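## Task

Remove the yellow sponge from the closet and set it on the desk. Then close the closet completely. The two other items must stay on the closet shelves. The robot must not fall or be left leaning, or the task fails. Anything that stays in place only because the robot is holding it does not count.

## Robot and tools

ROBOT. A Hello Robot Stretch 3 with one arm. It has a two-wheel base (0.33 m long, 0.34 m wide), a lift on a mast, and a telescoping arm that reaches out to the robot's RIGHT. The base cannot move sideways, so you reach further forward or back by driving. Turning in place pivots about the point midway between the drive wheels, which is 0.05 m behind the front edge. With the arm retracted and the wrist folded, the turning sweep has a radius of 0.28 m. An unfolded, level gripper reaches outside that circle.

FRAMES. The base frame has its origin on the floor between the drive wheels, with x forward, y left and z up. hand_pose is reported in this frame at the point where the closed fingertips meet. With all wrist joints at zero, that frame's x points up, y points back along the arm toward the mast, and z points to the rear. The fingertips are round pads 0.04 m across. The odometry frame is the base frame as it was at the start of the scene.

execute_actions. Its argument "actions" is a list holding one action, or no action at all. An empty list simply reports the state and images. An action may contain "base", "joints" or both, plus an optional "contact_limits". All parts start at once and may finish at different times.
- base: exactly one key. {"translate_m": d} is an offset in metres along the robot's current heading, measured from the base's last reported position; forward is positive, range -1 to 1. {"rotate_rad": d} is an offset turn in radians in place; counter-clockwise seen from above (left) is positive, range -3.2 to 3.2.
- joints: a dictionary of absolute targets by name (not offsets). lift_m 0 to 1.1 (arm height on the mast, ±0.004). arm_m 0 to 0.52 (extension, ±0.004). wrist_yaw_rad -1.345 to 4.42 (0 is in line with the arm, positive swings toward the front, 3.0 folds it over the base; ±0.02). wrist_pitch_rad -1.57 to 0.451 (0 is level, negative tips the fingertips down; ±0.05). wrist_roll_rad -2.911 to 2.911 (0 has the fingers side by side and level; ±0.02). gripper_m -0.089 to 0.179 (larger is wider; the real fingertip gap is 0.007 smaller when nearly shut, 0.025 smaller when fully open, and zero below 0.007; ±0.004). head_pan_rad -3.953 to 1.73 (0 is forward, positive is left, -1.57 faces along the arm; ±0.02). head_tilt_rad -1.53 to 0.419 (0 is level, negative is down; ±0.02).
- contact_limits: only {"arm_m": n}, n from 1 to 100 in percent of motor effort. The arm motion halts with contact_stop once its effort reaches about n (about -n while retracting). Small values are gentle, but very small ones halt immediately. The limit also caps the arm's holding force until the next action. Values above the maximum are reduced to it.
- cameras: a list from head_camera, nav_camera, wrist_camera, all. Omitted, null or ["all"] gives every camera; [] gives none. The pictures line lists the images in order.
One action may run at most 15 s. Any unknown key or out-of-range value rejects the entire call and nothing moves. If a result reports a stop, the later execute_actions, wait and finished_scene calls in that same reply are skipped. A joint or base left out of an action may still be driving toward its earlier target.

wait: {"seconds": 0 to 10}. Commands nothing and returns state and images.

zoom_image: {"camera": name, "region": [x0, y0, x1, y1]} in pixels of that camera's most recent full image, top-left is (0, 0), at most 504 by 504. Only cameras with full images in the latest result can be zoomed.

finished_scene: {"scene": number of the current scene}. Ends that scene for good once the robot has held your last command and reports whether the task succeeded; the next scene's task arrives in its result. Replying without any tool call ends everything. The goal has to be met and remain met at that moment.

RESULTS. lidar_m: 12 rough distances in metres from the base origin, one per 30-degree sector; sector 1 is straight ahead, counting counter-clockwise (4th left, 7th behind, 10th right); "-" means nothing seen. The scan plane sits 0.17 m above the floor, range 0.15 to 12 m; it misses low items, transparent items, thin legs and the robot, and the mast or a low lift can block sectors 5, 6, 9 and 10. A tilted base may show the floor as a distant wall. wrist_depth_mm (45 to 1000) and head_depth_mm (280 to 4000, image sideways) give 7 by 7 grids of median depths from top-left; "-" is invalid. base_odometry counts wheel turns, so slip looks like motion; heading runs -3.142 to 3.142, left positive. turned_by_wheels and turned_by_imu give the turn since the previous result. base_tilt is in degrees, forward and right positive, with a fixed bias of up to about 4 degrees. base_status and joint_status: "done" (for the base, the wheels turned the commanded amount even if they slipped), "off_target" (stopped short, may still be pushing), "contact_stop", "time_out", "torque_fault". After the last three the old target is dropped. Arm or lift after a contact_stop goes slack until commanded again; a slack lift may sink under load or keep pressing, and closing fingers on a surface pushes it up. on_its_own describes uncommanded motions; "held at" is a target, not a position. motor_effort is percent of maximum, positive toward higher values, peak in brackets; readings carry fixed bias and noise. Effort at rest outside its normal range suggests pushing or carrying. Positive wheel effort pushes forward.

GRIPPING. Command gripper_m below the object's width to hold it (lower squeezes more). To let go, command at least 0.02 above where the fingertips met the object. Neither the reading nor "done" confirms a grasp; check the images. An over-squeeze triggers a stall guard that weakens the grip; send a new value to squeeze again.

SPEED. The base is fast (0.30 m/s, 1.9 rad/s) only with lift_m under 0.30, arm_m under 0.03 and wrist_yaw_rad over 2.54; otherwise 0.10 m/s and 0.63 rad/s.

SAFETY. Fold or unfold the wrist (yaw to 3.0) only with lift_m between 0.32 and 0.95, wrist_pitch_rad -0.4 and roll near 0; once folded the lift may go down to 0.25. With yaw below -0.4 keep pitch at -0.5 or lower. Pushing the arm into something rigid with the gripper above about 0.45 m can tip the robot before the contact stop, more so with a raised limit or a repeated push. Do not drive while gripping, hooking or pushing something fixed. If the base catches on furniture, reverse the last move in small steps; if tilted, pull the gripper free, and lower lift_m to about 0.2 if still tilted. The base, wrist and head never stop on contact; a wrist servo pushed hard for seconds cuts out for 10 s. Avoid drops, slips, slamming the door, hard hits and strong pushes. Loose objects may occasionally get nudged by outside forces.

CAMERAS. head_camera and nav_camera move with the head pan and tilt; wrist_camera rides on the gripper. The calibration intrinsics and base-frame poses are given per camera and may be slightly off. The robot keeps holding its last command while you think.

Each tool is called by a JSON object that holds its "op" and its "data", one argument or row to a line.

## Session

{"op": "execute_actions", "data": {
  "actions": []
}}

Scene clock: 0.00 s.
base_odometry: x=+0.000 y=+0.000 heading=+0.000 (m, m, rad; odometry frame)
turned_by_wheels: +0.000 (rad since the last result)
turned_by_imu: +0.000 (rad since the last result)
base_tilt: forward=-2.0 right=+1.9 (deg)
lidar_m: 1.97 2.57 2.58 2.69 2.40 2.14 1.32 1.20 1.20 1.44 1.61 1.69
head_depth_mm: 1660 1798 1817 1828 1824 1844 1837 / 1665 1956 1990 2001 1966 1972 1984 / 1795 2640 3286 3229 3305 3246 2314 / 1867 2822 3382 3341 3244 3211 2326 / 1870 2764 3082 3038 3051 3020 2316 / 1874 2736 2815 2822 2780 2754 2368 / 1862 2531 2605 2595 2585 2589 2367
base_status: not commanded
joint_positions: lift_m=+0.397 arm_m=-0.002 wrist_yaw_rad=+2.907 wrist_pitch_rad=-0.523 wrist_roll_rad=+0.018 gripper_m=+0.037 head_pan_rad=+0.007 head_tilt_rad=-0.023
joint_status: not commanded
motor_effort: left_wheel=+1 right_wheel=+0 lift_m=+26 arm_m=+0 wrist_yaw_rad=+0 wrist_pitch_rad=+5 wrist_roll_rad=+0 gripper_m=+0 head_pan_rad=+0 head_tilt_rad=+1 (%)
hand_pose: x=+0.0276 y=+0.0612 z=+0.3873 quat_wxyz=(+0.263, +0.705, +0.099, +0.651) (m; base frame)
wrist_depth_mm: - - - - - - - / - - - - - - - / 884 - 914 905 930 971 975 / 742 - 768 778 793 794 800 / 637 635 - 661 667 670 681 / 554 560 - 567 572 576 583 / 494 - - 513 502 512 514
pictures: head_camera (sideways: a quarter turn clockwise sets it upright), nav_camera (sideways: a quarter turn counterclockwise sets it upright), wrist_camera
camera_calibration (this result's frames):
head_camera: T_world_to_cam=[[-0.00586284, 0.0136059, -0.99989, 1.32513], [-0.0484689, 0.998728, 0.0138743, -0.01116], [0.998807, 0.0485449, -0.00519592, -0.034663], [0, 0, 0, 1]] pos_world=[0.0418497, -0.00520109, 1.32496]
nav_camera: T_world_to_cam=[[0.0545194, 0.0230971, 0.998246, -1.2576], [0.056437, -0.998206, 0.0200139, 0.0283914], [0.996916, 0.0552469, -0.0557251, 0.0229814], [0, 0, 0, 1]] pos_world=[0.0440509, 0.0561178, 1.25611]
wrist_camera: T_world_to_cam=[[0.969569, -0.244793, 0.00360283, -0.0165965], [-0.158518, -0.638935, -0.752751, 0.360311], [0.18657, 0.729273, -0.658295, 0.367178], [0, 0, 0, 1]] pos_world=[0.00470289, -0.0416208, 0.512996]
Images, in order (width x height): head_camera 896x504, nav_camera 672x504, wrist_camera 644x364.

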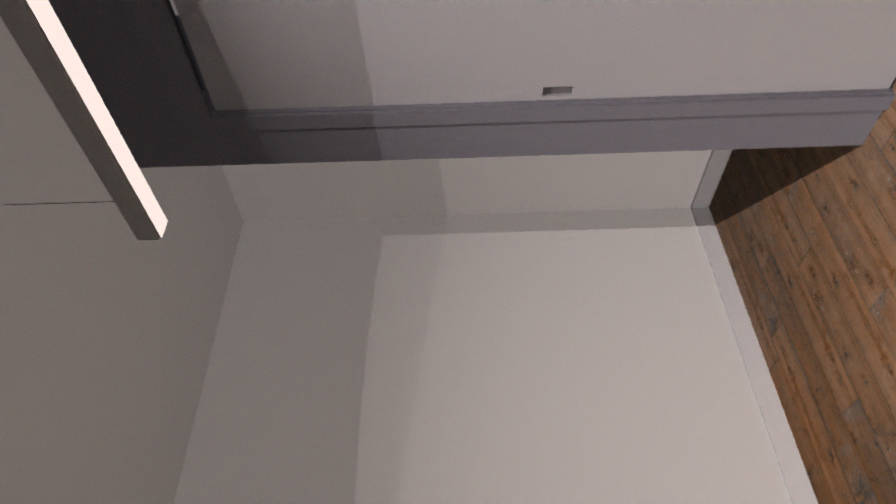

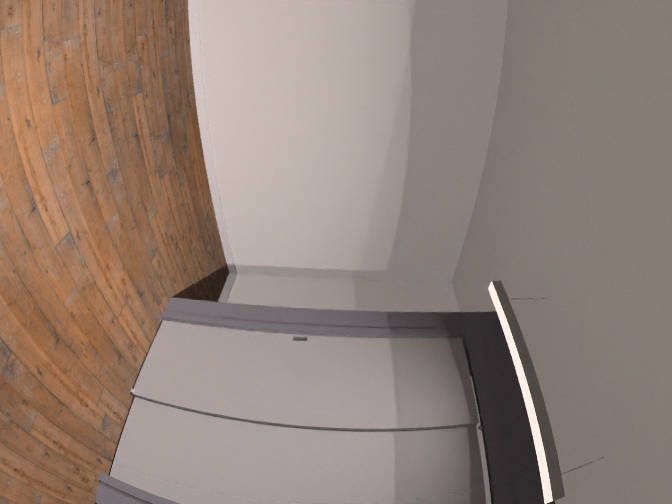

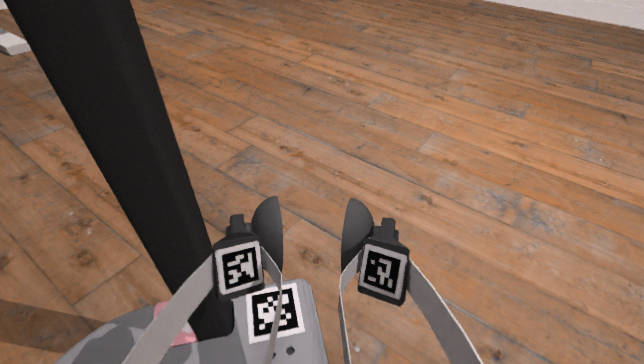

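{"op": "execute_actions", "data": {
  "actions": [
    {"joints":{"head_pan_rad":-0.5,"head_tilt_rad":-0.3,"lift_m":0.28}}
  ],
  "cameras": ["head_camera","nav_camera"]
}}

Scene clock: 2.10 s.
base_odometry: x=+0.000 y=+0.000 heading=+0.000 (m, m, rad; odometry frame)
turned_by_wheels: +0.000 (rad since the last result)
turned_by_imu: +0.001 (rad since the last result)
base_tilt: forward=-1.9 right=+1.8 (deg)
lidar_m: 1.97 2.56 2.58 2.69 2.40 2.14 1.32 1.20 1.20 1.44 1.61 1.69
head_depth_mm: 1407 1459 1534 1600 1648 1750 1573 / 1463 1529 1607 1686 1776 1871 1576 / 1520 1590 1667 1768 1848 1929 1586 / 1557 1637 1729 1827 1911 2009 1600 / 1587 1675 1758 1869 2001 2051 1601 / 1668 1760 1855 1962 2108 2102 1606 / 1736 1818 1923 2044 2201 2113 1630
base_status: not commanded
joint_positions: lift_m=+0.280 arm_m=-0.002 wrist_yaw_rad=+2.907 wrist_pitch_rad=-0.524 wrist_roll_rad=+0.018 gripper_m=+0.037 head_pan_rad=-0.493 head_tilt_rad=-0.296
joint_status: all done
motor_effort: left_wheel=+1(1) right_wheel=+0(1) lift_m=+21(22) arm_m=+0(0) wrist_yaw_rad=+0(1) wrist_pitch_rad=+5(5) wrist_roll_rad=+0(0) gripper_m=+0(0) head_pan_rad=-3(21) head_tilt_rad=-1(14) (%)
hand_pose: x=+0.0275 y=+0.0610 z=+0.2698 quat_wxyz=(+0.263, +0.705, +0.100, +0.651) (m; base frame)
wrist_depth_mm: - - - - - - - / 833 879 895 922 922 957 950 / 687 - 709 737 729 751 764 / 571 - 591 593 600 603 613 / 487 504 - 516 517 510 523 / - - - 424 445 445 449 / - - - - 389 396 399
pictures: head_camera (sideways: a quarter turn clockwise sets it upright), nav_camera (sideways: a quarter turn counterclockwise sets it upright)
camera_calibration (this result's frames):
head_camera: T_world_to_cam=[[-0.236596, 0.142546, -0.961095, 1.27568], [0.440839, 0.89725, 0.0245542, -0.028042], [0.865843, -0.417878, -0.275126, 0.317517], [0, 0, 0, 1]] pos_world=[0.0392627, -0.023999, 1.31409]
nav_camera: T_world_to_cam=[[0.294895, -0.132584, 0.946287, -1.19108], [-0.425785, -0.904805, 0.00591672, 0.0496906], [0.85542, -0.404659, -0.323275, 0.372097], [0, 0, 0, 1]] pos_world=[0.054101, 0.0376146, 1.2471]
Images, in order (width x height): head_camera 896x504, nav_camera 672x504.

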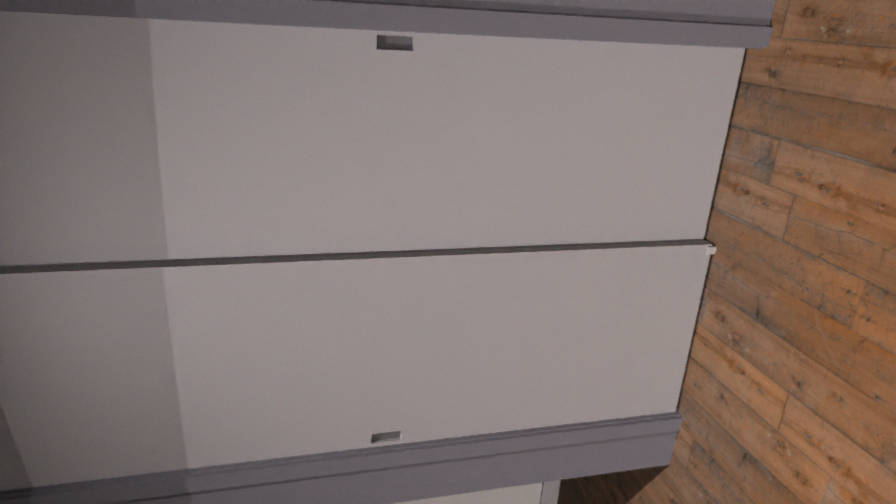

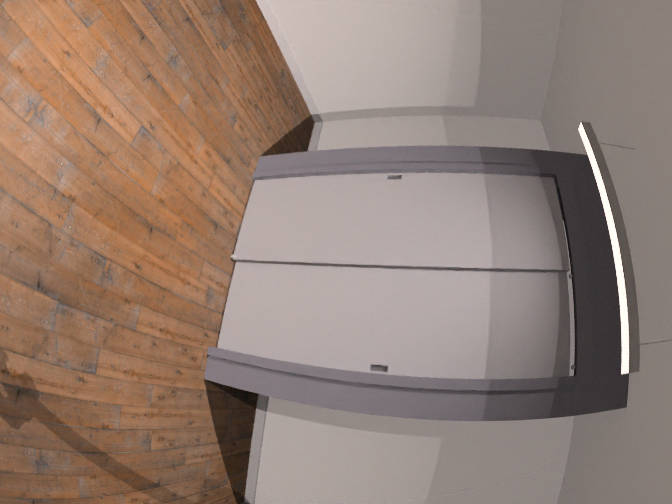

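{"op": "execute_actions", "data": {
  "actions": [
    {"base":{"rotate_rad":0.06},"joints":{"gripper_m":0,"wrist_pitch_rad":-0.4}}
  ],
  "cameras": []
}}

{"op": "execute_actions", "data": {
  "actions": [
    {"base":{"translate_m":1.0}}
  ],
  "cameras": []
}}

{"op": "execute_actions", "data": {
  "actions": [
    {"base":{"translate_m":0.545},"joints":{"lift_m":0.8}}
  ],
  "cameras": []
}}

{"op": "execute_actions", "data": {
  "actions": [
    {"base":{"rotate_rad":0.73},"joints":{"wrist_yaw_rad":0,"lift_m":0.87,"head_pan_rad":-1.57}}
  ],
  "cameras": []
}}

{"op": "execute_actions", "data": {
  "actions": [
    {"joints":{"wrist_pitch_rad":0,"wrist_roll_rad":1.57}}
  ]
}}

Scene clock: 4.10 s.
base_odometry: x=+0.000 y=+0.000 heading=+0.060 (m, m, rad; odometry frame)
turned_by_wheels: +0.060 (rad since the last result)
turned_by_imu: +0.061 (rad since the last result)
base_tilt: forward=-1.9 right=+1.8 (deg)
lidar_m: 2.06 2.57 2.59 2.62 2.41 2.00 1.27 1.20 1.21 1.51 1.61 1.70
head_depth_mm: 1416 1471 1553 1633 1718 1804 1572 / 1488 1552 1623 1693 1792 1887 1587 / 1546 1629 1707 1806 1901 1971 1593 / 1577 1655 1752 1849 1952 2005 1602 / 1648 1738 1850 1930 2064 2104 1599 / 1721 1817 1920 2059 2164 2102 1621 / 1789 1900 2930 3169 3061 2106 1625
base_status: done
joint_positions: lift_m=+0.280 arm_m=-0.002 wrist_yaw_rad=+2.907 wrist_pitch_rad=-0.424 wrist_roll_rad=+0.018 gripper_m=+0.000 head_pan_rad=-0.493 head_tilt_rad=-0.297
joint_status: all done
motor_effort: left_wheel=-2(7) right_wheel=+4(8) lift_m=+21(21) arm_m=+0(0) wrist_yaw_rad=+0(1) wrist_pitch_rad=+9(10) wrist_roll_rad=+0(0) gripper_m=-3(80) head_pan_rad=-3(3) head_tilt_rad=-1(0) (%)
hand_pose: x=+0.0307 y=+0.0745 z=+0.2915 quat_wxyz=(+0.230, +0.710, +0.065, +0.663) (m; base frame)
wrist_depth_mm: - - - - - - - / - - - - - - - / 826 - 859 873 894 903 924 / 659 - 663 687 710 703 719 / 543 - 560 - 571 580 587 / 468 - - - 487 486 490 / - - - 414 419 424 425
pictures: none
No camera images: the call's "cameras" was empty. Leave "cameras" out to get every camera's image.

Scene clock: 9.10 s.
base_odometry: x=+0.998 y=+0.060 heading=+0.060 (m, m, rad; odometry frame)
turned_by_wheels: +0.000 (rad since the last result)
turned_by_imu: +0.002 (rad since the last result)
base_tilt: forward=-2.0 right=+1.8 (deg)
lidar_m: 1.93 1.77 1.80 2.23 3.02 2.63 2.17 1.99 2.01 1.16 1.02 1.03
head_depth_mm: 842 879 920 971 1015 1074 1129 / 879 920 962 1012 1071 1125 1193 / 920 965 1009 1068 1128 1194 1269 / 959 999 1054 1107 1174 1245 1324 / 985 1038 1097 1170 1241 1333 1428 / 1829 1944 2062 2191 2349 2084 1617 / 1940 2065 2180 2310 2446 2100 1618
base_status: done
joint_positions: lift_m=+0.280 arm_m=-0.002 wrist_yaw_rad=+2.907 wrist_pitch_rad=-0.423 wrist_roll_rad=+0.018 gripper_m=+0.000 head_pan_rad=-0.493 head_tilt_rad=-0.297
joint_status: not commanded
motor_effort: left_wheel=-2(7) right_wheel=+4(10) lift_m=+22(21) arm_m=+0(0) wrist_yaw_rad=+0(1) wrist_pitch_rad=+9(9) wrist_roll_rad=+0(0) gripper_m=-2(2) head_pan_rad=-3(3) head_tilt_rad=+0(2) (%)
hand_pose: x=+0.0308 y=+0.0747 z=+0.2918 quat_wxyz=(+0.229, +0.710, +0.065, +0.663) (m; base frame)
wrist_depth_mm: - - - - - - - / - - - - - - - / 835 - 879 873 905 926 920 / 648 - 689 692 702 712 716 / 545 - 565 - 569 585 577 / 466 - - - 486 491 493 / - - - 415 419 422 428
pictures: none
No camera images: the call's "cameras" was empty. Leave "cameras" out to get every camera's image.

Scene clock: 15.70 s.
base_odometry: x=+1.542 y=+0.092 heading=+0.060 (m, m, rad; odometry frame)
turned_by_wheels: +0.000 (rad since the last result)
turned_by_imu: +0.002 (rad since the last result)
base_tilt: forward=-1.9 right=+1.7 (deg)
lidar_m: 1.46 1.34 1.35 1.69 3.36 3.07 2.64 2.42 1.21 0.74 0.66 0.66
head_depth_mm: 527 549 574 603 633 673 714 / 560 585 614 644 678 718 760 / 585 609 643 677 718 759 808 / 1344 1400 1493 1573 1657 1762 1588 / 1400 1476 1559 1653 1754 1854 1609 / 1476 1555 1642 1744 1863 1956 1605 / 1552 1650 1736 1822 1890 1921 1623
base_status: done
joint_positions: lift_m=+0.800 arm_m=-0.002 wrist_yaw_rad=+2.907 wrist_pitch_rad=-0.422 wrist_roll_rad=+0.018 gripper_m=+0.000 head_pan_rad=-0.493 head_tilt_rad=-0.297
joint_status: all done
motor_effort: left_wheel=-2(9) right_wheel=+3(10) lift_m=+30(31) arm_m=+0(0) wrist_yaw_rad=+0(0) wrist_pitch_rad=+9(9) wrist_roll_rad=+0(0) gripper_m=-2(2) head_pan_rad=-3(3) head_tilt_rad=-2(1) (%)
hand_pose: x=+0.0308 y=+0.0747 z=+0.8115 quat_wxyz=(+0.229, +0.710, +0.064, +0.663) (m; base frame)
wrist_depth_mm: - - - - - - 969 / - - - - - - - / - - - - - - - / - - - - - - - / - - - - - - - / - - - - - - - / 905 931 958 959 958 967 980
pictures: none
No camera images: the call's "cameras" was empty. Leave "cameras" out to get every camera's image.

Scene clock: 18.17 s.
base_odometry: x=+1.542 y=+0.092 heading=+0.789 (m, m, rad; odometry frame)
turned_by_wheels: +0.730 (rad since the last result)
turned_by_imu: +0.742 (rad since the last result)
base_tilt: forward=-2.0 right=+1.8 (deg)
lidar_m: 1.34 1.42 2.06 3.05 3.19 2.47 2.42 0.97 0.70 0.66 0.71 1.37
head_depth_mm: 555 582 610 642 678 720 763 / 561 589 618 650 687 726 771 / 567 594 625 659 699 738 782 / 558 583 611 641 675 718 770 / 559 586 617 655 694 736 782 / 568 597 630 663 702 749 1471 / 577 614 1379 1466 1554 1658 1616
base_status: done
joint_positions: lift_m=+0.870 arm_m=-0.002 wrist_yaw_rad=+0.001 wrist_pitch_rad=-0.422 wrist_roll_rad=+0.018 gripper_m=+0.000 head_pan_rad=-1.563 head_tilt_rad=-0.297
joint_status: all done
motor_effort: left_wheel=-2(7) right_wheel=+4(8) lift_m=+30(26) arm_m=+0(0) wrist_yaw_rad=+0(3) wrist_pitch_rad=+8(8) wrist_roll_rad=+0(0) gripper_m=-2(2) head_pan_rad=-3(32) head_tilt_rad=-2(1) (%)
hand_pose: x=-0.0212 y=-0.3669 z=+0.8816 quat_wxyz=(+0.685, +0.147, -0.697, -0.149) (m; base frame)
wrist_depth_mm: - 414 388 391 389 384 376 / - - 422 429 429 417 411 / - - 475 474 474 463 451 / - - 535 538 532 514 503 / - - 608 - 597 583 564 / - - 773 728 690 675 674 / 999 - 870 822 814 801 828
pictures: none
No camera images: the call's "cameras" was empty. Leave "cameras" out to get every camera's image.

Scene clock: 19.60 s.
base_odometry: x=+1.542 y=+0.092 heading=+0.789 (m, m, rad; odometry frame)
turned_by_wheels: +0.000 (rad since the last result)
turned_by_imu: +0.000 (rad since the last result)
base_tilt: forward=-1.9 right=+1.8 (deg)
lidar_m: 1.34 1.43 2.06 3.06 3.19 2.47 2.42 0.97 0.70 0.66 0.71 1.37
head_depth_mm: 556 582 613 644 677 717 761 / 561 588 618 649 685 724 773 / 568 595 624 657 701 736 787 / 558 582 613 640 677 717 767 / 557 587 619 656 694 738 784 / 568 598 629 664 702 752 1470 / 576 614 1383 1472 1559 1660 1623
base_status: not commanded
joint_positions: lift_m=+0.870 arm_m=-0.002 wrist_yaw_rad=+0.001 wrist_pitch_rad=-0.027 wrist_roll_rad=+1.569 gripper_m=+0.000 head_pan_rad=-1.563 head_tilt_rad=-0.297
joint_status: all done
motor_effort: left_wheel=-2(2) right_wheel=+4(4) lift_m=+30(30) arm_m=+0(0) wrist_yaw_rad=+0(1) wrist_pitch_rad=+10(10) wrist_roll_rad=+1(3) gripper_m=-2(2) head_pan_rad=-3(3) head_tilt_rad=-1(0) (%)
hand_pose: x=-0.0211 y=-0.3985 z=+0.9772 quat_wxyz=(+0.001, +0.001, -1.000, -0.014) (m; base frame)
wrist_depth_mm: 380 387 394 398 403 411 420 / 398 407 409 415 422 428 428 / 412 420 430 436 442 454 459 / 406 416 430 445 455 466 473 / 432 446 451 - 468 479 488 / 462 466 473 490 494 500 516 / - - - - - - -
pictures: head_camera (sideways: a quarter turn clockwise sets it upright), nav_camera (sideways: a quarter turn counterclockwise sets it upright), wrist_camera
camera_calibration (this result's frames):
head_camera: T_world_to_cam=[[0.0114765, 0.277045, -0.960788, 1.27376], [0.998732, 0.0439202, 0.0245942, -0.0314971], [0.0490117, -0.959853, -0.27619, 0.323884], [0, 0, 0, 1]] pos_world=[0.000964728, -0.0406256, 1.31405]
nav_camera: T_world_to_cam=[[0.0252462, -0.32339, 0.945929, -1.18897], [-0.998134, -0.0607865, 0.00585806, 0.0532583], [0.0556053, -0.944311, -0.324321, 0.378338], [0, 0, 0, 1]] pos_world=[0.0621382, -0.023994, 1.24707]
wrist_camera: T_world_to_cam=[[-0.0174367, 0.0404103, -0.999031, 0.988512], [0.980749, 0.195052, -0.00922781, 0.132738], [0.19449, -0.97996, -0.0430335, -0.182319], [0, 0, 0, 1]] pos_world=[-0.0774873, -0.244503, 0.980933]
Images, in order (width x height): head_camera 896x504, nav_camera 672x504, wrist_camera 644x364.

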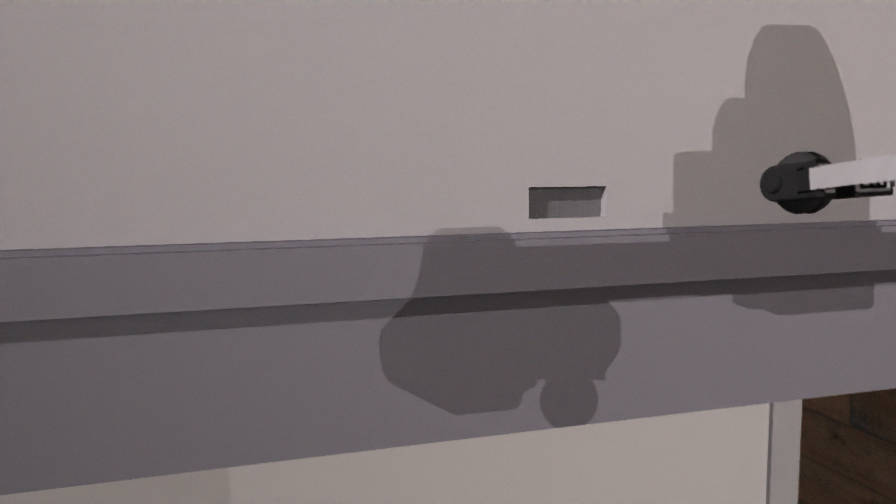

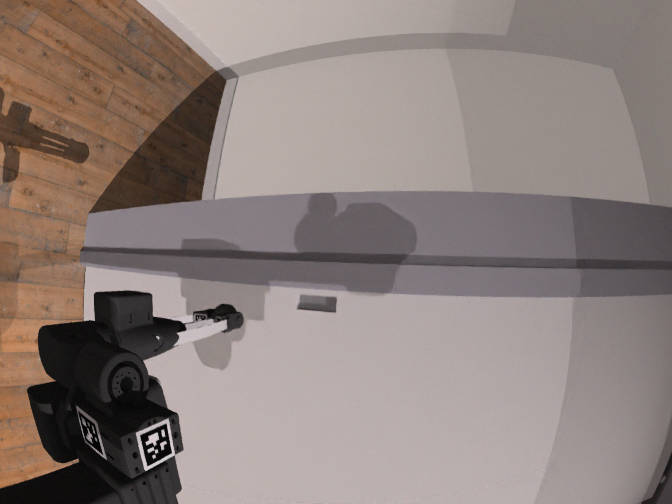

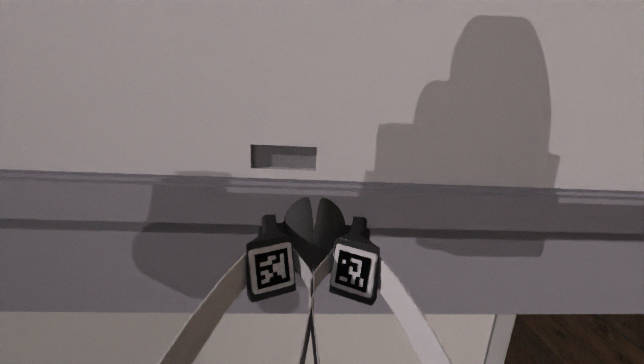

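{"op": "execute_actions", "data": {
  "actions": [
    {"base":{"rotate_rad":-0.05},"joints":{"lift_m":0.893,"arm_m":0.12}}
  ],
  "cameras": []
}}

{"op": "execute_actions", "data": {
  "actions": [
    {"base":{"translate_m":0.031},"joints":{"arm_m":0.19}}
  ],
  "cameras": ["head_camera","wrist_camera"]
}}

Scene clock: 22.13 s.
base_odometry: x=+1.542 y=+0.092 heading=+0.740 (m, m, rad; odometry frame)
turned_by_wheels: -0.050 (rad since the last result)
turned_by_imu: -0.050 (rad since the last result)
base_tilt: forward=-2.0 right=+1.8 (deg)
lidar_m: 1.34 1.40 1.95 3.36 3.07 2.49 2.42 1.01 0.71 0.66 0.69 1.39
head_depth_mm: 562 588 619 649 688 719 - / 565 592 621 654 692 727 - / 569 595 624 658 695 734 - / 571 597 625 658 696 725 753 / 549 576 605 639 678 721 768 / 563 588 618 650 689 734 774 / 564 591 623 664 1503 1612 1623
base_status: done
joint_positions: lift_m=+0.893 arm_m=+0.120 wrist_yaw_rad=+0.000 wrist_pitch_rad=-0.026 wrist_roll_rad=+1.569 gripper_m=+0.000 head_pan_rad=-1.563 head_tilt_rad=-0.297
joint_status: all done
motor_effort: left_wheel=+3(4) right_wheel=-3(3) lift_m=+30(30) arm_m=+3(2) wrist_yaw_rad=+0(0) wrist_pitch_rad=+10(10) wrist_roll_rad=+1(1) gripper_m=-2(2) head_pan_rad=-3(3) head_tilt_rad=-1(1) (%)
hand_pose: x=-0.0213 y=-0.5203 z=+1.0005 quat_wxyz=(+0.001, +0.000, -1.000, -0.013) (m; base frame)
wrist_depth_mm: 279 282 288 294 298 304 307 / 289 294 297 304 309 314 317 / 299 304 309 314 321 325 331 / 311 314 320 329 332 338 348 / 314 320 329 - 340 347 354 / 302 307 309 321 328 332 340 / 328 336 340 351 356 367 376
pictures: none
No camera images: the call's "cameras" was empty. Leave "cameras" out to get every camera's image.

Scene clock: 23.83 s.
base_odometry: x=+1.565 y=+0.113 heading=+0.740 (m, m, rad; odometry frame)
turned_by_wheels: +0.000 (rad since the last result)
turned_by_imu: +0.001 (rad since the last result)
base_tilt: forward=-2.0 right=+1.7 (deg)
lidar_m: 1.31 1.37 1.90 3.34 3.06 2.54 2.45 1.02 0.71 0.65 0.70 1.36
head_depth_mm: 563 589 618 650 688 - - / 565 592 622 656 690 - - / 569 595 624 659 697 - - / 559 583 608 644 675 705 765 / 553 580 615 645 686 727 773 / 562 590 620 653 690 740 794 / 565 601 1336 1430 1534 1614 1618
base_status: done
joint_positions: lift_m=+0.893 arm_m=+0.190 wrist_yaw_rad=+0.000 wrist_pitch_rad=-0.026 wrist_roll_rad=+1.569 gripper_m=+0.000 head_pan_rad=-1.563 head_tilt_rad=-0.297
joint_status: all done
motor_effort: left_wheel=+3(7) right_wheel=-2(4) lift_m=+30(30) arm_m=+3(4) wrist_yaw_rad=+0(0) wrist_pitch_rad=+10(10) wrist_roll_rad=+0(0) gripper_m=-2(2) head_pan_rad=-3(3) head_tilt_rad=+0(1) (%)
hand_pose: x=-0.0213 y=-0.5903 z=+1.0005 quat_wxyz=(+0.001, +0.000, -1.000, -0.013) (m; base frame)
wrist_depth_mm: 219 221 224 228 232 236 240 / 226 230 233 237 241 245 249 / 232 238 241 245 248 255 259 / 242 245 249 259 259 265 269 / 235 240 251 - 267 272 277 / 229 233 236 245 247 251 257 / 253 256 263 271 273 280 286
pictures: head_camera (sideways: a quarter turn clockwise sets it upright), wrist_camera
camera_calibration (this result's frames):
head_camera: T_world_to_cam=[[0.011499, 0.277044, -0.960788, 1.27376], [0.998736, 0.0438392, 0.0245942, -0.0314972], [0.0489339, -0.959857, -0.27619, 0.323884], [0, 0, 0, 1]] pos_world=[0.000961435, -0.0406252, 1.31405]
wrist_camera: T_world_to_cam=[[-0.0169644, 0.0391164, -0.999091, 1.01887], [0.980892, 0.194342, -0.00904646, 0.169937], [0.193812, -0.980154, -0.0416659, -0.370705], [0, 0, 0, 1]] pos_world=[-0.077558, -0.436228, 1.00404]
Images, in order (width x height): head_camera 896x504, wrist_camera 644x364.

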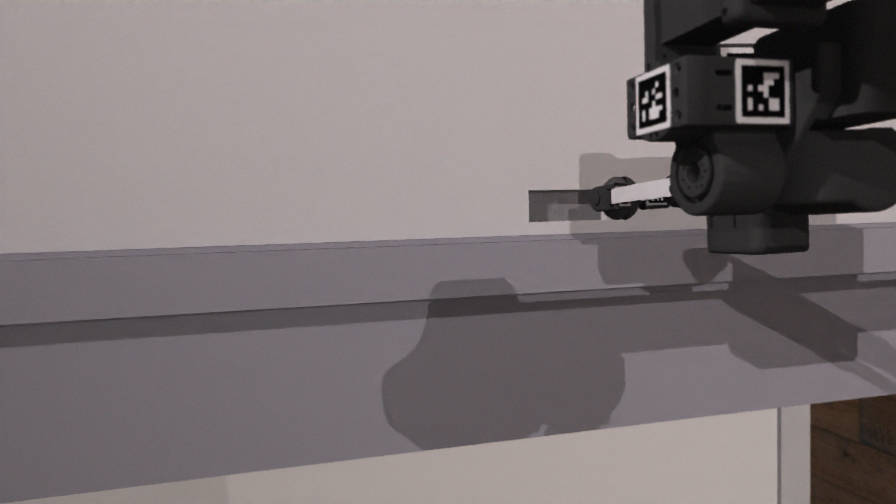

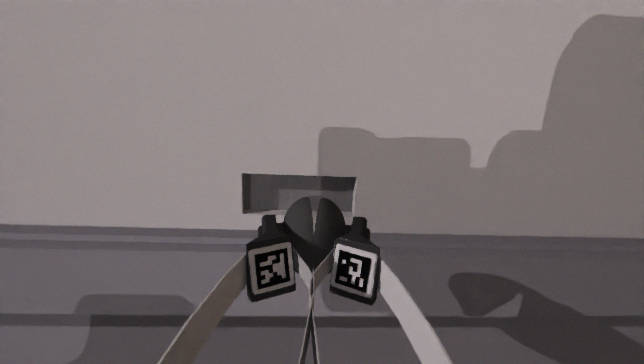

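{"op": "execute_actions", "data": {
  "actions": [
    {"joints":{"arm_m":0.30,"lift_m":0.9},"contact_limits":{"arm_m":12}}
  ],
  "cameras": ["wrist_camera"]
}}

Scene clock: 26.27 s.
base_odometry: x=+1.565 y=+0.113 heading=+0.740 (m, m, rad; odometry frame)
turned_by_wheels: +0.000 (rad since the last result)
turned_by_imu: +0.002 (rad since the last result)
base_tilt: forward=-2.1 right=+1.8 (deg)
lidar_m: 1.31 1.37 1.90 3.34 3.07 2.53 2.45 1.02 0.71 0.65 0.70 1.36
head_depth_mm: 564 591 620 652 679 - 775 / 568 593 623 656 683 - 781 / 570 598 627 661 686 - 789 / 560 582 610 642 675 712 765 / 553 581 613 648 687 730 775 / 562 589 618 652 690 741 789 / 566 600 1346 1435 1524 1621 1614
base_status: not commanded
joint_positions: lift_m=+0.900 arm_m=+0.276 wrist_yaw_rad=+0.005 wrist_pitch_rad=-0.026 wrist_roll_rad=+1.569 gripper_m=+0.000 head_pan_rad=-1.563 head_tilt_rad=-0.297
joint_status: arm_m contact_stop (moved +0.086 of +0.110); the others done
on_its_own: arm_m is slack since a contact_stop, until your next command for it (your +0.300 is given up)
motor_effort: left_wheel=+3(7) right_wheel=-3(7) lift_m=+29(33) arm_m=+0(11) wrist_yaw_rad=-4(5) wrist_pitch_rad=+10(12) wrist_roll_rad=+0(0) gripper_m=-1(2) head_pan_rad=-3(3) head_tilt_rad=-1(1) (%)
contact_limits: arm_m 12 (drawing in: default 24, maximum 40; extending or still: default 34, maximum 55)
hand_pose: x=-0.0200 y=-0.6760 z=+1.0074 quat_wxyz=(+0.001, +0.003, -1.000, -0.014) (m; base frame)
wrist_depth_mm: 143 145 148 150 153 155 158 / 148 150 153 155 158 162 164 / 154 156 159 162 164 168 171 / 159 162 165 168 172 174 178 / 166 168 174 - 181 183 186 / 163 166 169 166 180 184 189 / 146 147 151 154 157 161 164
pictures: wrist_camera
camera_calibration (this result's frames):
wrist_camera: T_world_to_cam=[[-0.0168996, 0.0394883, -0.999077, 1.02941], [0.979916, 0.199222, -0.00870125, 0.188346], [0.198695, -0.979158, -0.042062, -0.453537], [0, 0, 0, 1]] pos_world=[-0.0770516, -0.522257, 1.01102]
Images, in order (width x height): wrist_camera 644x364.

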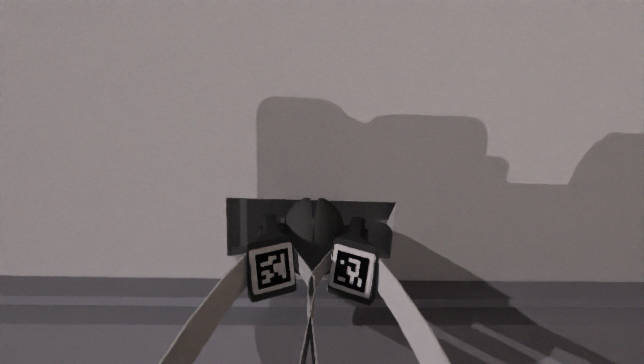

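{"op": "execute_actions", "data": {
  "actions": [
    {"base":{"translate_m":-0.15},"joints":{"arm_m":0.276,"head_pan_rad":-1.4},"contact_limits":{"arm_m":15}}
  ]
}}

Scene clock: 28.93 s.
base_odometry: x=+1.454 y=+0.012 heading=+0.740 (m, m, rad; odometry frame)
turned_by_wheels: +0.000 (rad since the last result)
turned_by_imu: +0.026 (rad since the last result)
base_tilt: forward=-2.0 right=+1.7 (deg)
lidar_m: 1.46 1.53 2.18 3.02 3.11 2.37 2.31 0.98 0.70 0.68 0.69 1.50
head_depth_mm: 547 572 602 632 655 - 749 / 561 589 618 650 684 - 774 / 1219 1281 1345 1378 1322 1355 1501 / 666 676 689 702 715 750 796 / 572 604 636 674 718 763 817 / 597 627 663 701 746 798 863 / 612 649 1472 1588 1693 1796 1614
base_status: done
joint_positions: lift_m=+0.900 arm_m=+0.275 wrist_yaw_rad=+0.006 wrist_pitch_rad=-0.030 wrist_roll_rad=+1.569 gripper_m=+0.000 head_pan_rad=-1.407 head_tilt_rad=-0.297
joint_status: all done
motor_effort: left_wheel=+1(15) right_wheel=+0(31) lift_m=+29(29) arm_m=+10(12) wrist_yaw_rad=-4(32) wrist_pitch_rad=+12(12) wrist_roll_rad=+0(0) gripper_m=-2(2) head_pan_rad=+2(15) head_tilt_rad=-2(0) (%)
contact_limits: arm_m 15 (drawing in: default 24, maximum 40; extending or still: default 34, maximum 55)
hand_pose: x=-0.0198 y=-0.6755 z=+1.0064 quat_wxyz=(+0.001, +0.003, -1.000, -0.016) (m; base frame)
wrist_depth_mm: 139 141 144 146 148 152 154 / 145 147 149 152 155 158 161 / 151 153 156 159 162 165 168 / 157 160 163 166 170 172 177 / 164 167 172 186 179 182 186 / 480 491 501 514 519 536 546 / 423 431 435 447 457 464 482
pictures: head_camera (sideways: a quarter turn clockwise sets it upright), nav_camera (sideways: a quarter turn counterclockwise sets it upright), wrist_camera
camera_calibration (this result's frames):
head_camera: T_world_to_cam=[[-0.0316633, 0.27552, -0.960774, 1.27401], [0.979818, 0.198373, 0.0245961, -0.0313843], [0.197368, -0.940605, -0.27624, 0.323045], [0, 0, 0, 1]] pos_world=[0.00733143, -0.040931, 1.31404]
nav_camera: T_world_to_cam=[[0.075133, -0.315604, 0.945912, -1.18925], [-0.976609, -0.214943, 0.00585526, 0.0531306], [0.20147, -0.924226, -0.324371, 0.377513], [0, 0, 0, 1]] pos_world=[0.0651823, -0.0150043, 1.24707]
wrist_camera: T_world_to_cam=[[-0.0169137, 0.0434908, -0.998911, 1.03091], [0.979754, 0.200049, -0.0078796, 0.187758], [0.199488, -0.97882, -0.0459939, -0.448899], [0, 0, 0, 1]] pos_world=[-0.0769697, -0.521788, 1.01062]
Images, in order (width x height): head_camera 896x504, nav_camera 672x504, wrist_camera 644x364.

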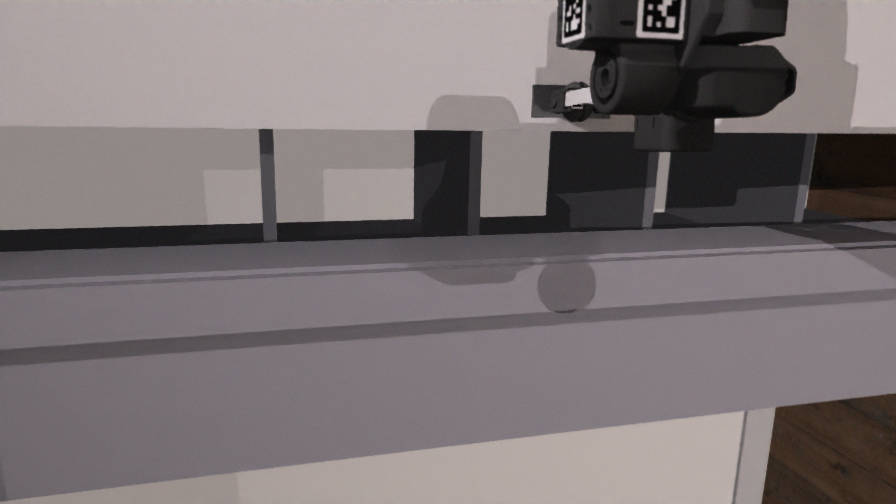

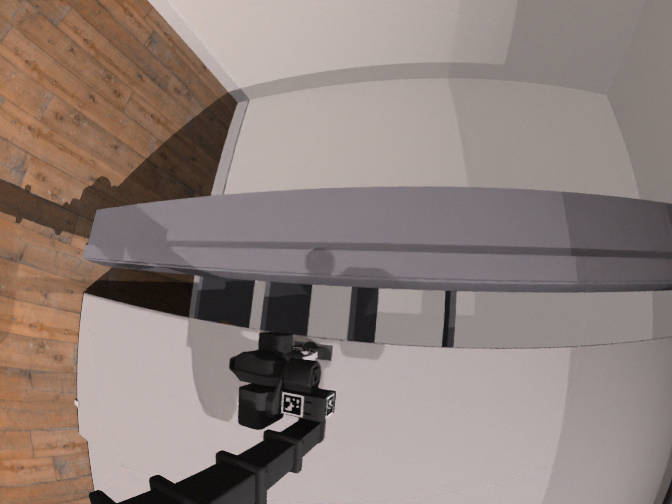

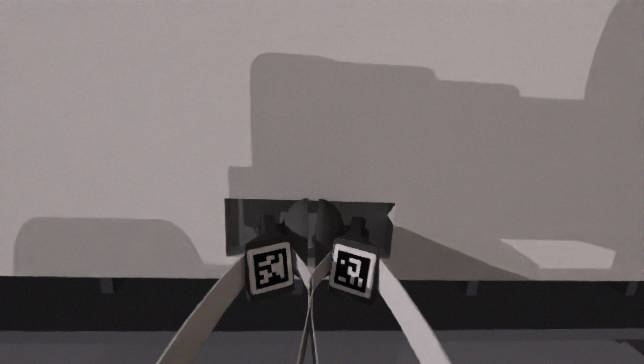

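{"op": "execute_actions", "data": {
  "actions": [
    {"base":{"rotate_rad":-0.03},"joints":{"arm_m":0.272}}
  ],
  "cameras": []
}}

{"op": "execute_actions", "data": {
  "actions": [
    {"base":{"translate_m":-0.2},"joints":{"head_pan_rad":-1.25,"head_tilt_rad":-0.5}}
  ]
}}

Scene clock: 30.20 s.
base_odometry: x=+1.454 y=+0.012 heading=+0.710 (m, m, rad; odometry frame)
turned_by_wheels: -0.030 (rad since the last result)
turned_by_imu: -0.025 (rad since the last result)
base_tilt: forward=-2.0 right=+1.8 (deg)
lidar_m: 1.46 1.52 2.13 3.03 3.16 2.38 2.30 1.01 0.70 0.67 0.68 1.51
head_depth_mm: 545 570 600 630 657 - 749 / 558 586 616 648 685 - 772 / 1219 1276 1338 1373 1327 1355 1486 / 1184 1198 1217 1018 799 808 819 / 568 594 626 663 701 749 806 / 589 619 652 690 733 781 838 / 601 633 672 1532 1634 1766 1634
base_status: done
joint_positions: lift_m=+0.900 arm_m=+0.272 wrist_yaw_rad=+0.003 wrist_pitch_rad=-0.027 wrist_roll_rad=+1.569 gripper_m=+0.000 head_pan_rad=-1.407 head_tilt_rad=-0.297
joint_status: all done
motor_effort: left_wheel=+3(18) right_wheel=-2(25) lift_m=+29(29) arm_m=+1(9) wrist_yaw_rad=-2(31) wrist_pitch_rad=+10(12) wrist_roll_rad=+0(0) gripper_m=-1(1) head_pan_rad=+3(2) head_tilt_rad=+0(2) (%)
hand_pose: x=-0.0206 y=-0.6724 z=+1.0073 quat_wxyz=(+0.001, +0.002, -1.000, -0.014) (m; base frame)
wrist_depth_mm: 144 145 147 150 153 156 159 / 149 151 153 156 158 162 165 / 154 157 160 162 165 168 171 / 159 162 164 168 172 175 178 / 166 169 174 - 180 182 187 / 525 521 543 556 566 564 590 / 451 461 477 480 489 496 508
pictures: none
No camera images: the call's "cameras" was empty. Leave "cameras" out to get every camera's image.

Scene clock: 33.20 s.
base_odometry: x=+1.303 y=-0.119 heading=+0.710 (m, m, rad; odometry frame)
turned_by_wheels: +0.000 (rad since the last result)
turned_by_imu: +0.063 (rad since the last result)
base_tilt: forward=-2.1 right=+1.7 (deg)
lidar_m: 1.65 1.76 2.58 3.00 2.74 2.16 2.12 0.95 0.69 0.68 0.74 1.68
head_depth_mm: 1132 1215 1105 1207 925 820 909 / 1169 1270 1262 1310 1344 1584 1337 / 1186 1286 1297 1326 1442 1638 1343 / 937 1023 1066 1170 1018 1079 1179 / 624 669 723 795 885 1011 1178 / 631 689 765 852 964 1573 1357 / 666 734 1754 2015 2128 1684 1365
base_status: done
joint_positions: lift_m=+0.900 arm_m=+0.271 wrist_yaw_rad=+0.009 wrist_pitch_rad=-0.032 wrist_roll_rad=+1.570 gripper_m=+0.000 head_pan_rad=-1.257 head_tilt_rad=-0.494
joint_status: all done
motor_effort: left_wheel=+0(12) right_wheel=+0(31) lift_m=+29(29) arm_m=+11(11) wrist_yaw_rad=-6(32) wrist_pitch_rad=+12(12) wrist_roll_rad=+0(0) gripper_m=-2(1) head_pan_rad=+2(15) head_tilt_rad=-2(15) (%)
hand_pose: x=-0.0190 y=-0.6714 z=+1.0061 quat_wxyz=(+0.001, +0.005, -1.000, -0.016) (m; base frame)
wrist_depth_mm: 137 138 140 143 145 148 150 / 142 144 147 149 152 155 158 / 150 151 154 156 160 162 166 / 157 159 162 164 168 172 175 / 164 167 173 185 180 181 185 / 736 556 729 749 606 781 613 / 612 608 636 637 650 684 653
pictures: head_camera (sideways: a quarter turn clockwise sets it upright), nav_camera (sideways: a quarter turn counterclockwise sets it upright), wrist_camera
camera_calibration (this result's frames):
head_camera: T_world_to_cam=[[-0.128678, 0.440935, -0.888267, 1.17997], [0.940862, 0.337353, 0.0311651, -0.0396916], [0.313402, -0.831727, -0.458269, 0.559224], [0, 0, 0, 1]] pos_world=[0.013918, -0.0417774, 1.30564]
nav_camera: T_world_to_cam=[[0.176479, -0.470462, 0.864593, -1.08377], [-0.93348, -0.358601, -0.00459075, 0.0664672], [0.312204, -0.806269, -0.502452, 0.608573], [0, 0, 0, 1]] pos_world=[0.0633084, 0.00463858, 1.2431]
wrist_camera: T_world_to_cam=[[-0.0164423, 0.0448107, -0.99886, 1.03125], [0.979174, 0.2029, -0.0070158, 0.187243], [0.202354, -0.978174, -0.0472136, -0.443359], [0, 0, 0, 1]] pos_world=[-0.0766724, -0.517885, 1.01045]
Images, in order (width x height): head_camera 896x504, nav_camera 672x504, wrist_camera 644x364.

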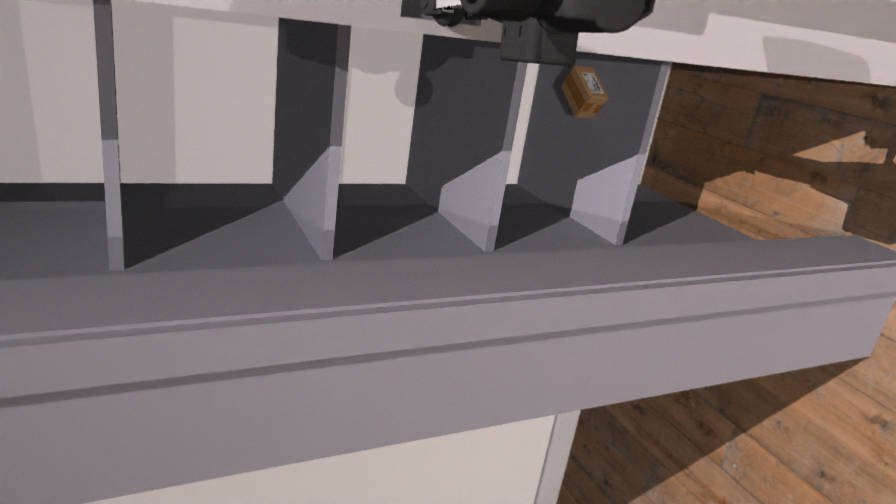

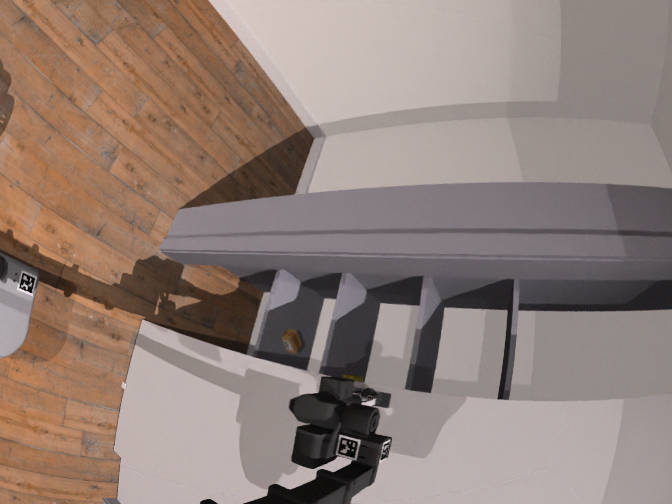

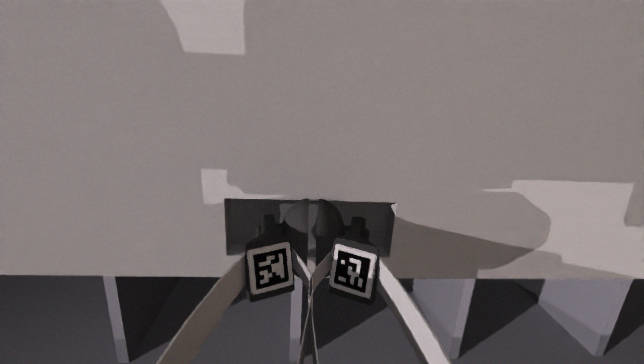

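{"op": "execute_actions", "data": {
  "actions": [
    {"base":{"rotate_rad":-0.08},"joints":{"arm_m":0.264}}
  ],
  "cameras": []
}}

{"op": "execute_actions", "data": {
  "actions": [
    {"base":{"translate_m":-0.17}}
  ],
  "cameras": ["wrist_camera"]
}}

{"op": "execute_actions", "data": {
  "actions": [
    {"joints":{"arm_m":0.0,"wrist_yaw_rad":0}}
  ]
}}

Scene clock: 40.17 s.
base_odometry: x=+1.303 y=-0.119 heading=+0.630 (m, m, rad; odometry frame)
turned_by_wheels: -0.080 (rad since the last result)
turned_by_imu: -0.073 (rad since the last result)
base_tilt: forward=-2.0 right=+1.8 (deg)
lidar_m: 1.65 1.71 2.37 2.99 2.95 2.19 2.12 1.01 0.70 0.68 0.75 1.71
head_depth_mm: 1115 1211 1094 1167 917 823 907 / 1151 1252 1243 1297 1367 1571 1330 / 1197 1307 1272 1321 1442 1628 1333 / 1142 1240 1216 1281 1389 1553 1313 / 915 940 789 828 891 988 1114 / 606 653 710 794 900 1025 1250 / 622 684 753 848 2011 1676 1360
base_status: done
joint_positions: lift_m=+0.900 arm_m=+0.264 wrist_yaw_rad=+0.000 wrist_pitch_rad=-0.027 wrist_roll_rad=+1.570 gripper_m=+0.000 head_pan_rad=-1.257 head_tilt_rad=-0.494
joint_status: all done
motor_effort: left_wheel=+2(28) right_wheel=+0(44) lift_m=+29(29) arm_m=+1(9) wrist_yaw_rad=+1(52) wrist_pitch_rad=+10(12) wrist_roll_rad=+0(0) gripper_m=-2(2) head_pan_rad=+2(2) head_tilt_rad=-2(2) (%)
hand_pose: x=-0.0214 y=-0.6644 z=+1.0074 quat_wxyz=(+0.001, +0.000, -1.000, -0.014) (m; base frame)
wrist_depth_mm: 147 148 151 154 157 159 163 / 151 154 156 158 161 165 168 / 156 158 162 165 167 171 174 / 162 164 167 169 174 177 181 / 167 169 175 - 181 185 188 / 859 548 880 916 612 563 587 / 744 647 757 761 721 775 668
pictures: none
No camera images: the call's "cameras" was empty. Leave "cameras" out to get every camera's image.

Scene clock: 43.20 s.
base_odometry: x=+1.165 y=-0.219 heading=+0.630 (m, m, rad; odometry frame)
turned_by_wheels: +0.000 (rad since the last result)
turned_by_imu: +0.001 (rad since the last result)
base_tilt: forward=-2.0 right=+1.8 (deg)
lidar_m: 1.82 1.89 2.61 2.96 2.70 2.01 1.95 0.92 0.70 0.68 0.84 0.94
head_depth_mm: 1109 1202 1103 1168 919 818 909 / 1147 1253 1233 1293 1376 1571 1332 / 1191 1298 1271 1284 1415 1632 1346 / 1234 1344 1392 1398 1456 1652 1347 / 1230 1319 1323 1346 1461 1540 1318 / 1029 1089 1117 1172 1039 1083 1212 / 882 776 801 853 933 1093 1280
base_status: done
joint_positions: lift_m=+0.900 arm_m=+0.264 wrist_yaw_rad=+0.006 wrist_pitch_rad=-0.027 wrist_roll_rad=+1.570 gripper_m=+0.000 head_pan_rad=-1.257 head_tilt_rad=-0.494
joint_status: not commanded
motor_effort: left_wheel=+4(12) right_wheel=-4(29) lift_m=+29(29) arm_m=+1(1) wrist_yaw_rad=-4(29) wrist_pitch_rad=+10(10) wrist_roll_rad=+0(0) gripper_m=-2(2) head_pan_rad=+2(2) head_tilt_rad=-2(1) (%)
hand_pose: x=-0.0198 y=-0.6644 z=+1.0074 quat_wxyz=(+0.001, +0.003, -1.000, -0.014) (m; base frame)
wrist_depth_mm: 145 147 149 151 155 157 160 / 150 152 154 157 160 162 166 / 154 156 159 163 166 169 172 / 160 162 165 168 172 176 179 / 166 169 174 - 181 182 186 / 939 555 901 987 617 562 585 / 963 650 981 998 915 858 667
pictures: wrist_camera
camera_calibration (this result's frames):
wrist_camera: T_world_to_cam=[[-0.0162678, 0.0396905, -0.99908, 1.02907], [0.97981, 0.19977, -0.00801776, 0.185556], [0.199268, -0.979039, -0.0421389, -0.442], [0, 0, 0, 1]] pos_world=[-0.0769926, -0.510648, 1.01098]
Images, in order (width x height): wrist_camera 644x364.

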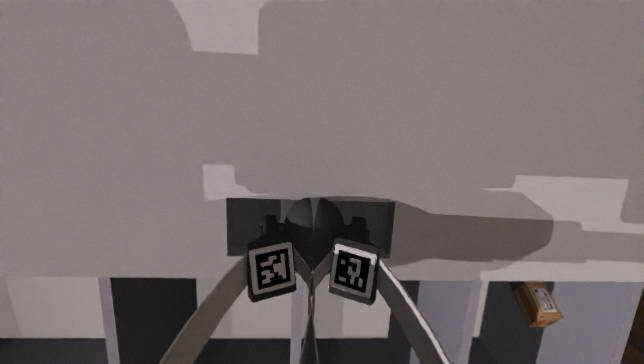

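Scene clock: 46.37 s.
base_odometry: x=+1.165 y=-0.219 heading=+0.630 (m, m, rad; odometry frame)
turned_by_wheels: +0.000 (rad since the last result)
turned_by_imu: +0.001 (rad since the last result)
base_tilt: forward=-2.0 right=+1.8 (deg)
lidar_m: 1.82 1.89 2.61 2.96 2.70 2.01 1.95 0.91 0.70 0.67 0.84 0.94
head_depth_mm: 1112 1205 1099 1113 739 822 - / 1147 1252 1232 1295 1373 1572 1373 / 1190 1294 1275 1287 1411 1646 1337 / 1230 1348 1394 1406 1448 1646 1348 / 1231 1321 1318 1352 1456 1563 1318 / 1032 1086 1110 1181 1041 1089 1222 / 886 774 803 850 937 1092 1277
base_status: not commanded
joint_positions: lift_m=+0.900 arm_m=+0.000 wrist_yaw_rad=+0.000 wrist_pitch_rad=-0.026 wrist_roll_rad=+1.570 gripper_m=+0.000 head_pan_rad=-1.257 head_tilt_rad=-0.494
joint_status: all done
motor_effort: left_wheel=+3(3) right_wheel=-1(4) lift_m=+29(29) arm_m=-3(2) wrist_yaw_rad=+0(6) wrist_pitch_rad=+10(10) wrist_roll_rad=+0(0) gripper_m=-2(2) head_pan_rad=+2(2) head_tilt_rad=-2(2) (%)
hand_pose: x=-0.0213 y=-0.4007 z=+1.0075 quat_wxyz=(+0.001, +0.000, -1.000, -0.013) (m; base frame)
wrist_depth_mm: 376 382 387 398 402 408 416 / 392 396 406 409 416 427 435 / 403 411 417 425 431 438 452 / - - 853 446 448 456 464 / - - - - - - - / - - - - - - - / 974 962 - 992 - - -
pictures: head_camera (sideways: a quarter turn clockwise sets it upright), nav_camera (sideways: a quarter turn counterclockwise sets it upright), wrist_camera
camera_calibration (this result's frames):
head_camera: T_world_to_cam=[[-0.128892, 0.441236, -0.888087, 1.17973], [0.940785, 0.337568, 0.0311771, -0.0397068], [0.313546, -0.83148, -0.458618, 0.559677], [0, 0, 0, 1]] pos_world=[0.0139286, -0.0417769, 1.30562]
nav_camera: T_world_to_cam=[[0.176697, -0.470743, 0.864395, -1.08351], [-0.933394, -0.358824, -0.00461161, 0.0664939], [0.312337, -0.806006, -0.502792, 0.609014], [0, 0, 0, 1]] pos_world=[0.0633001, 0.00467433, 1.24309]
wrist_camera: T_world_to_cam=[[-0.0160369, 0.0393941, -0.999095, 1.01858], [0.980959, 0.194049, -0.0080945, 0.132159], [0.193554, -0.980201, -0.0417559, -0.18456], [0, 0, 0, 1]] pos_world=[-0.0775854, -0.246677, 1.01102]
Images, in order (width x height): head_camera 896x504, nav_camera 672x504, wrist_camera 644x364.

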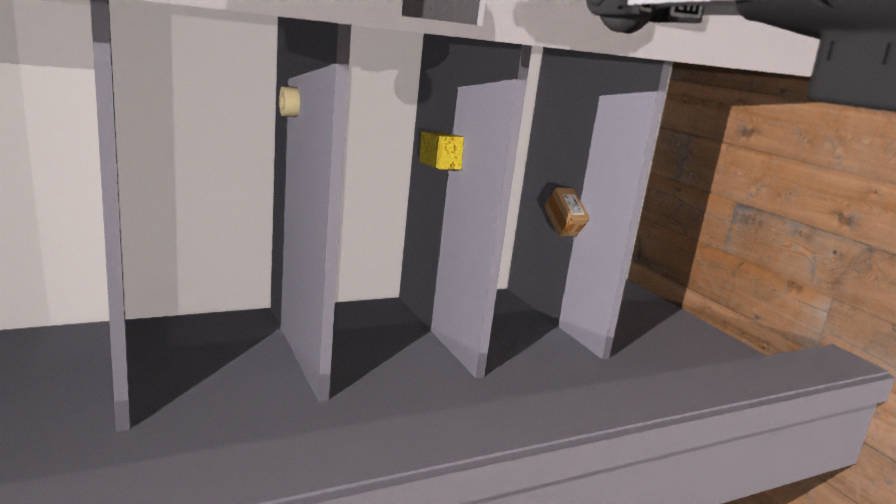

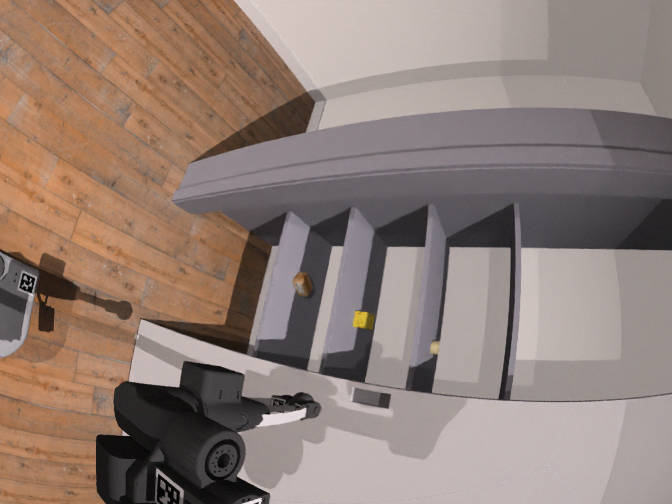

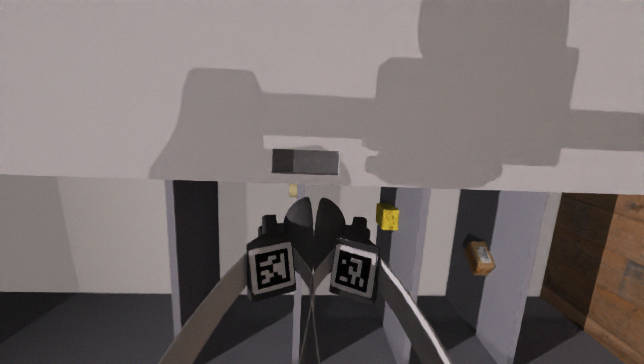

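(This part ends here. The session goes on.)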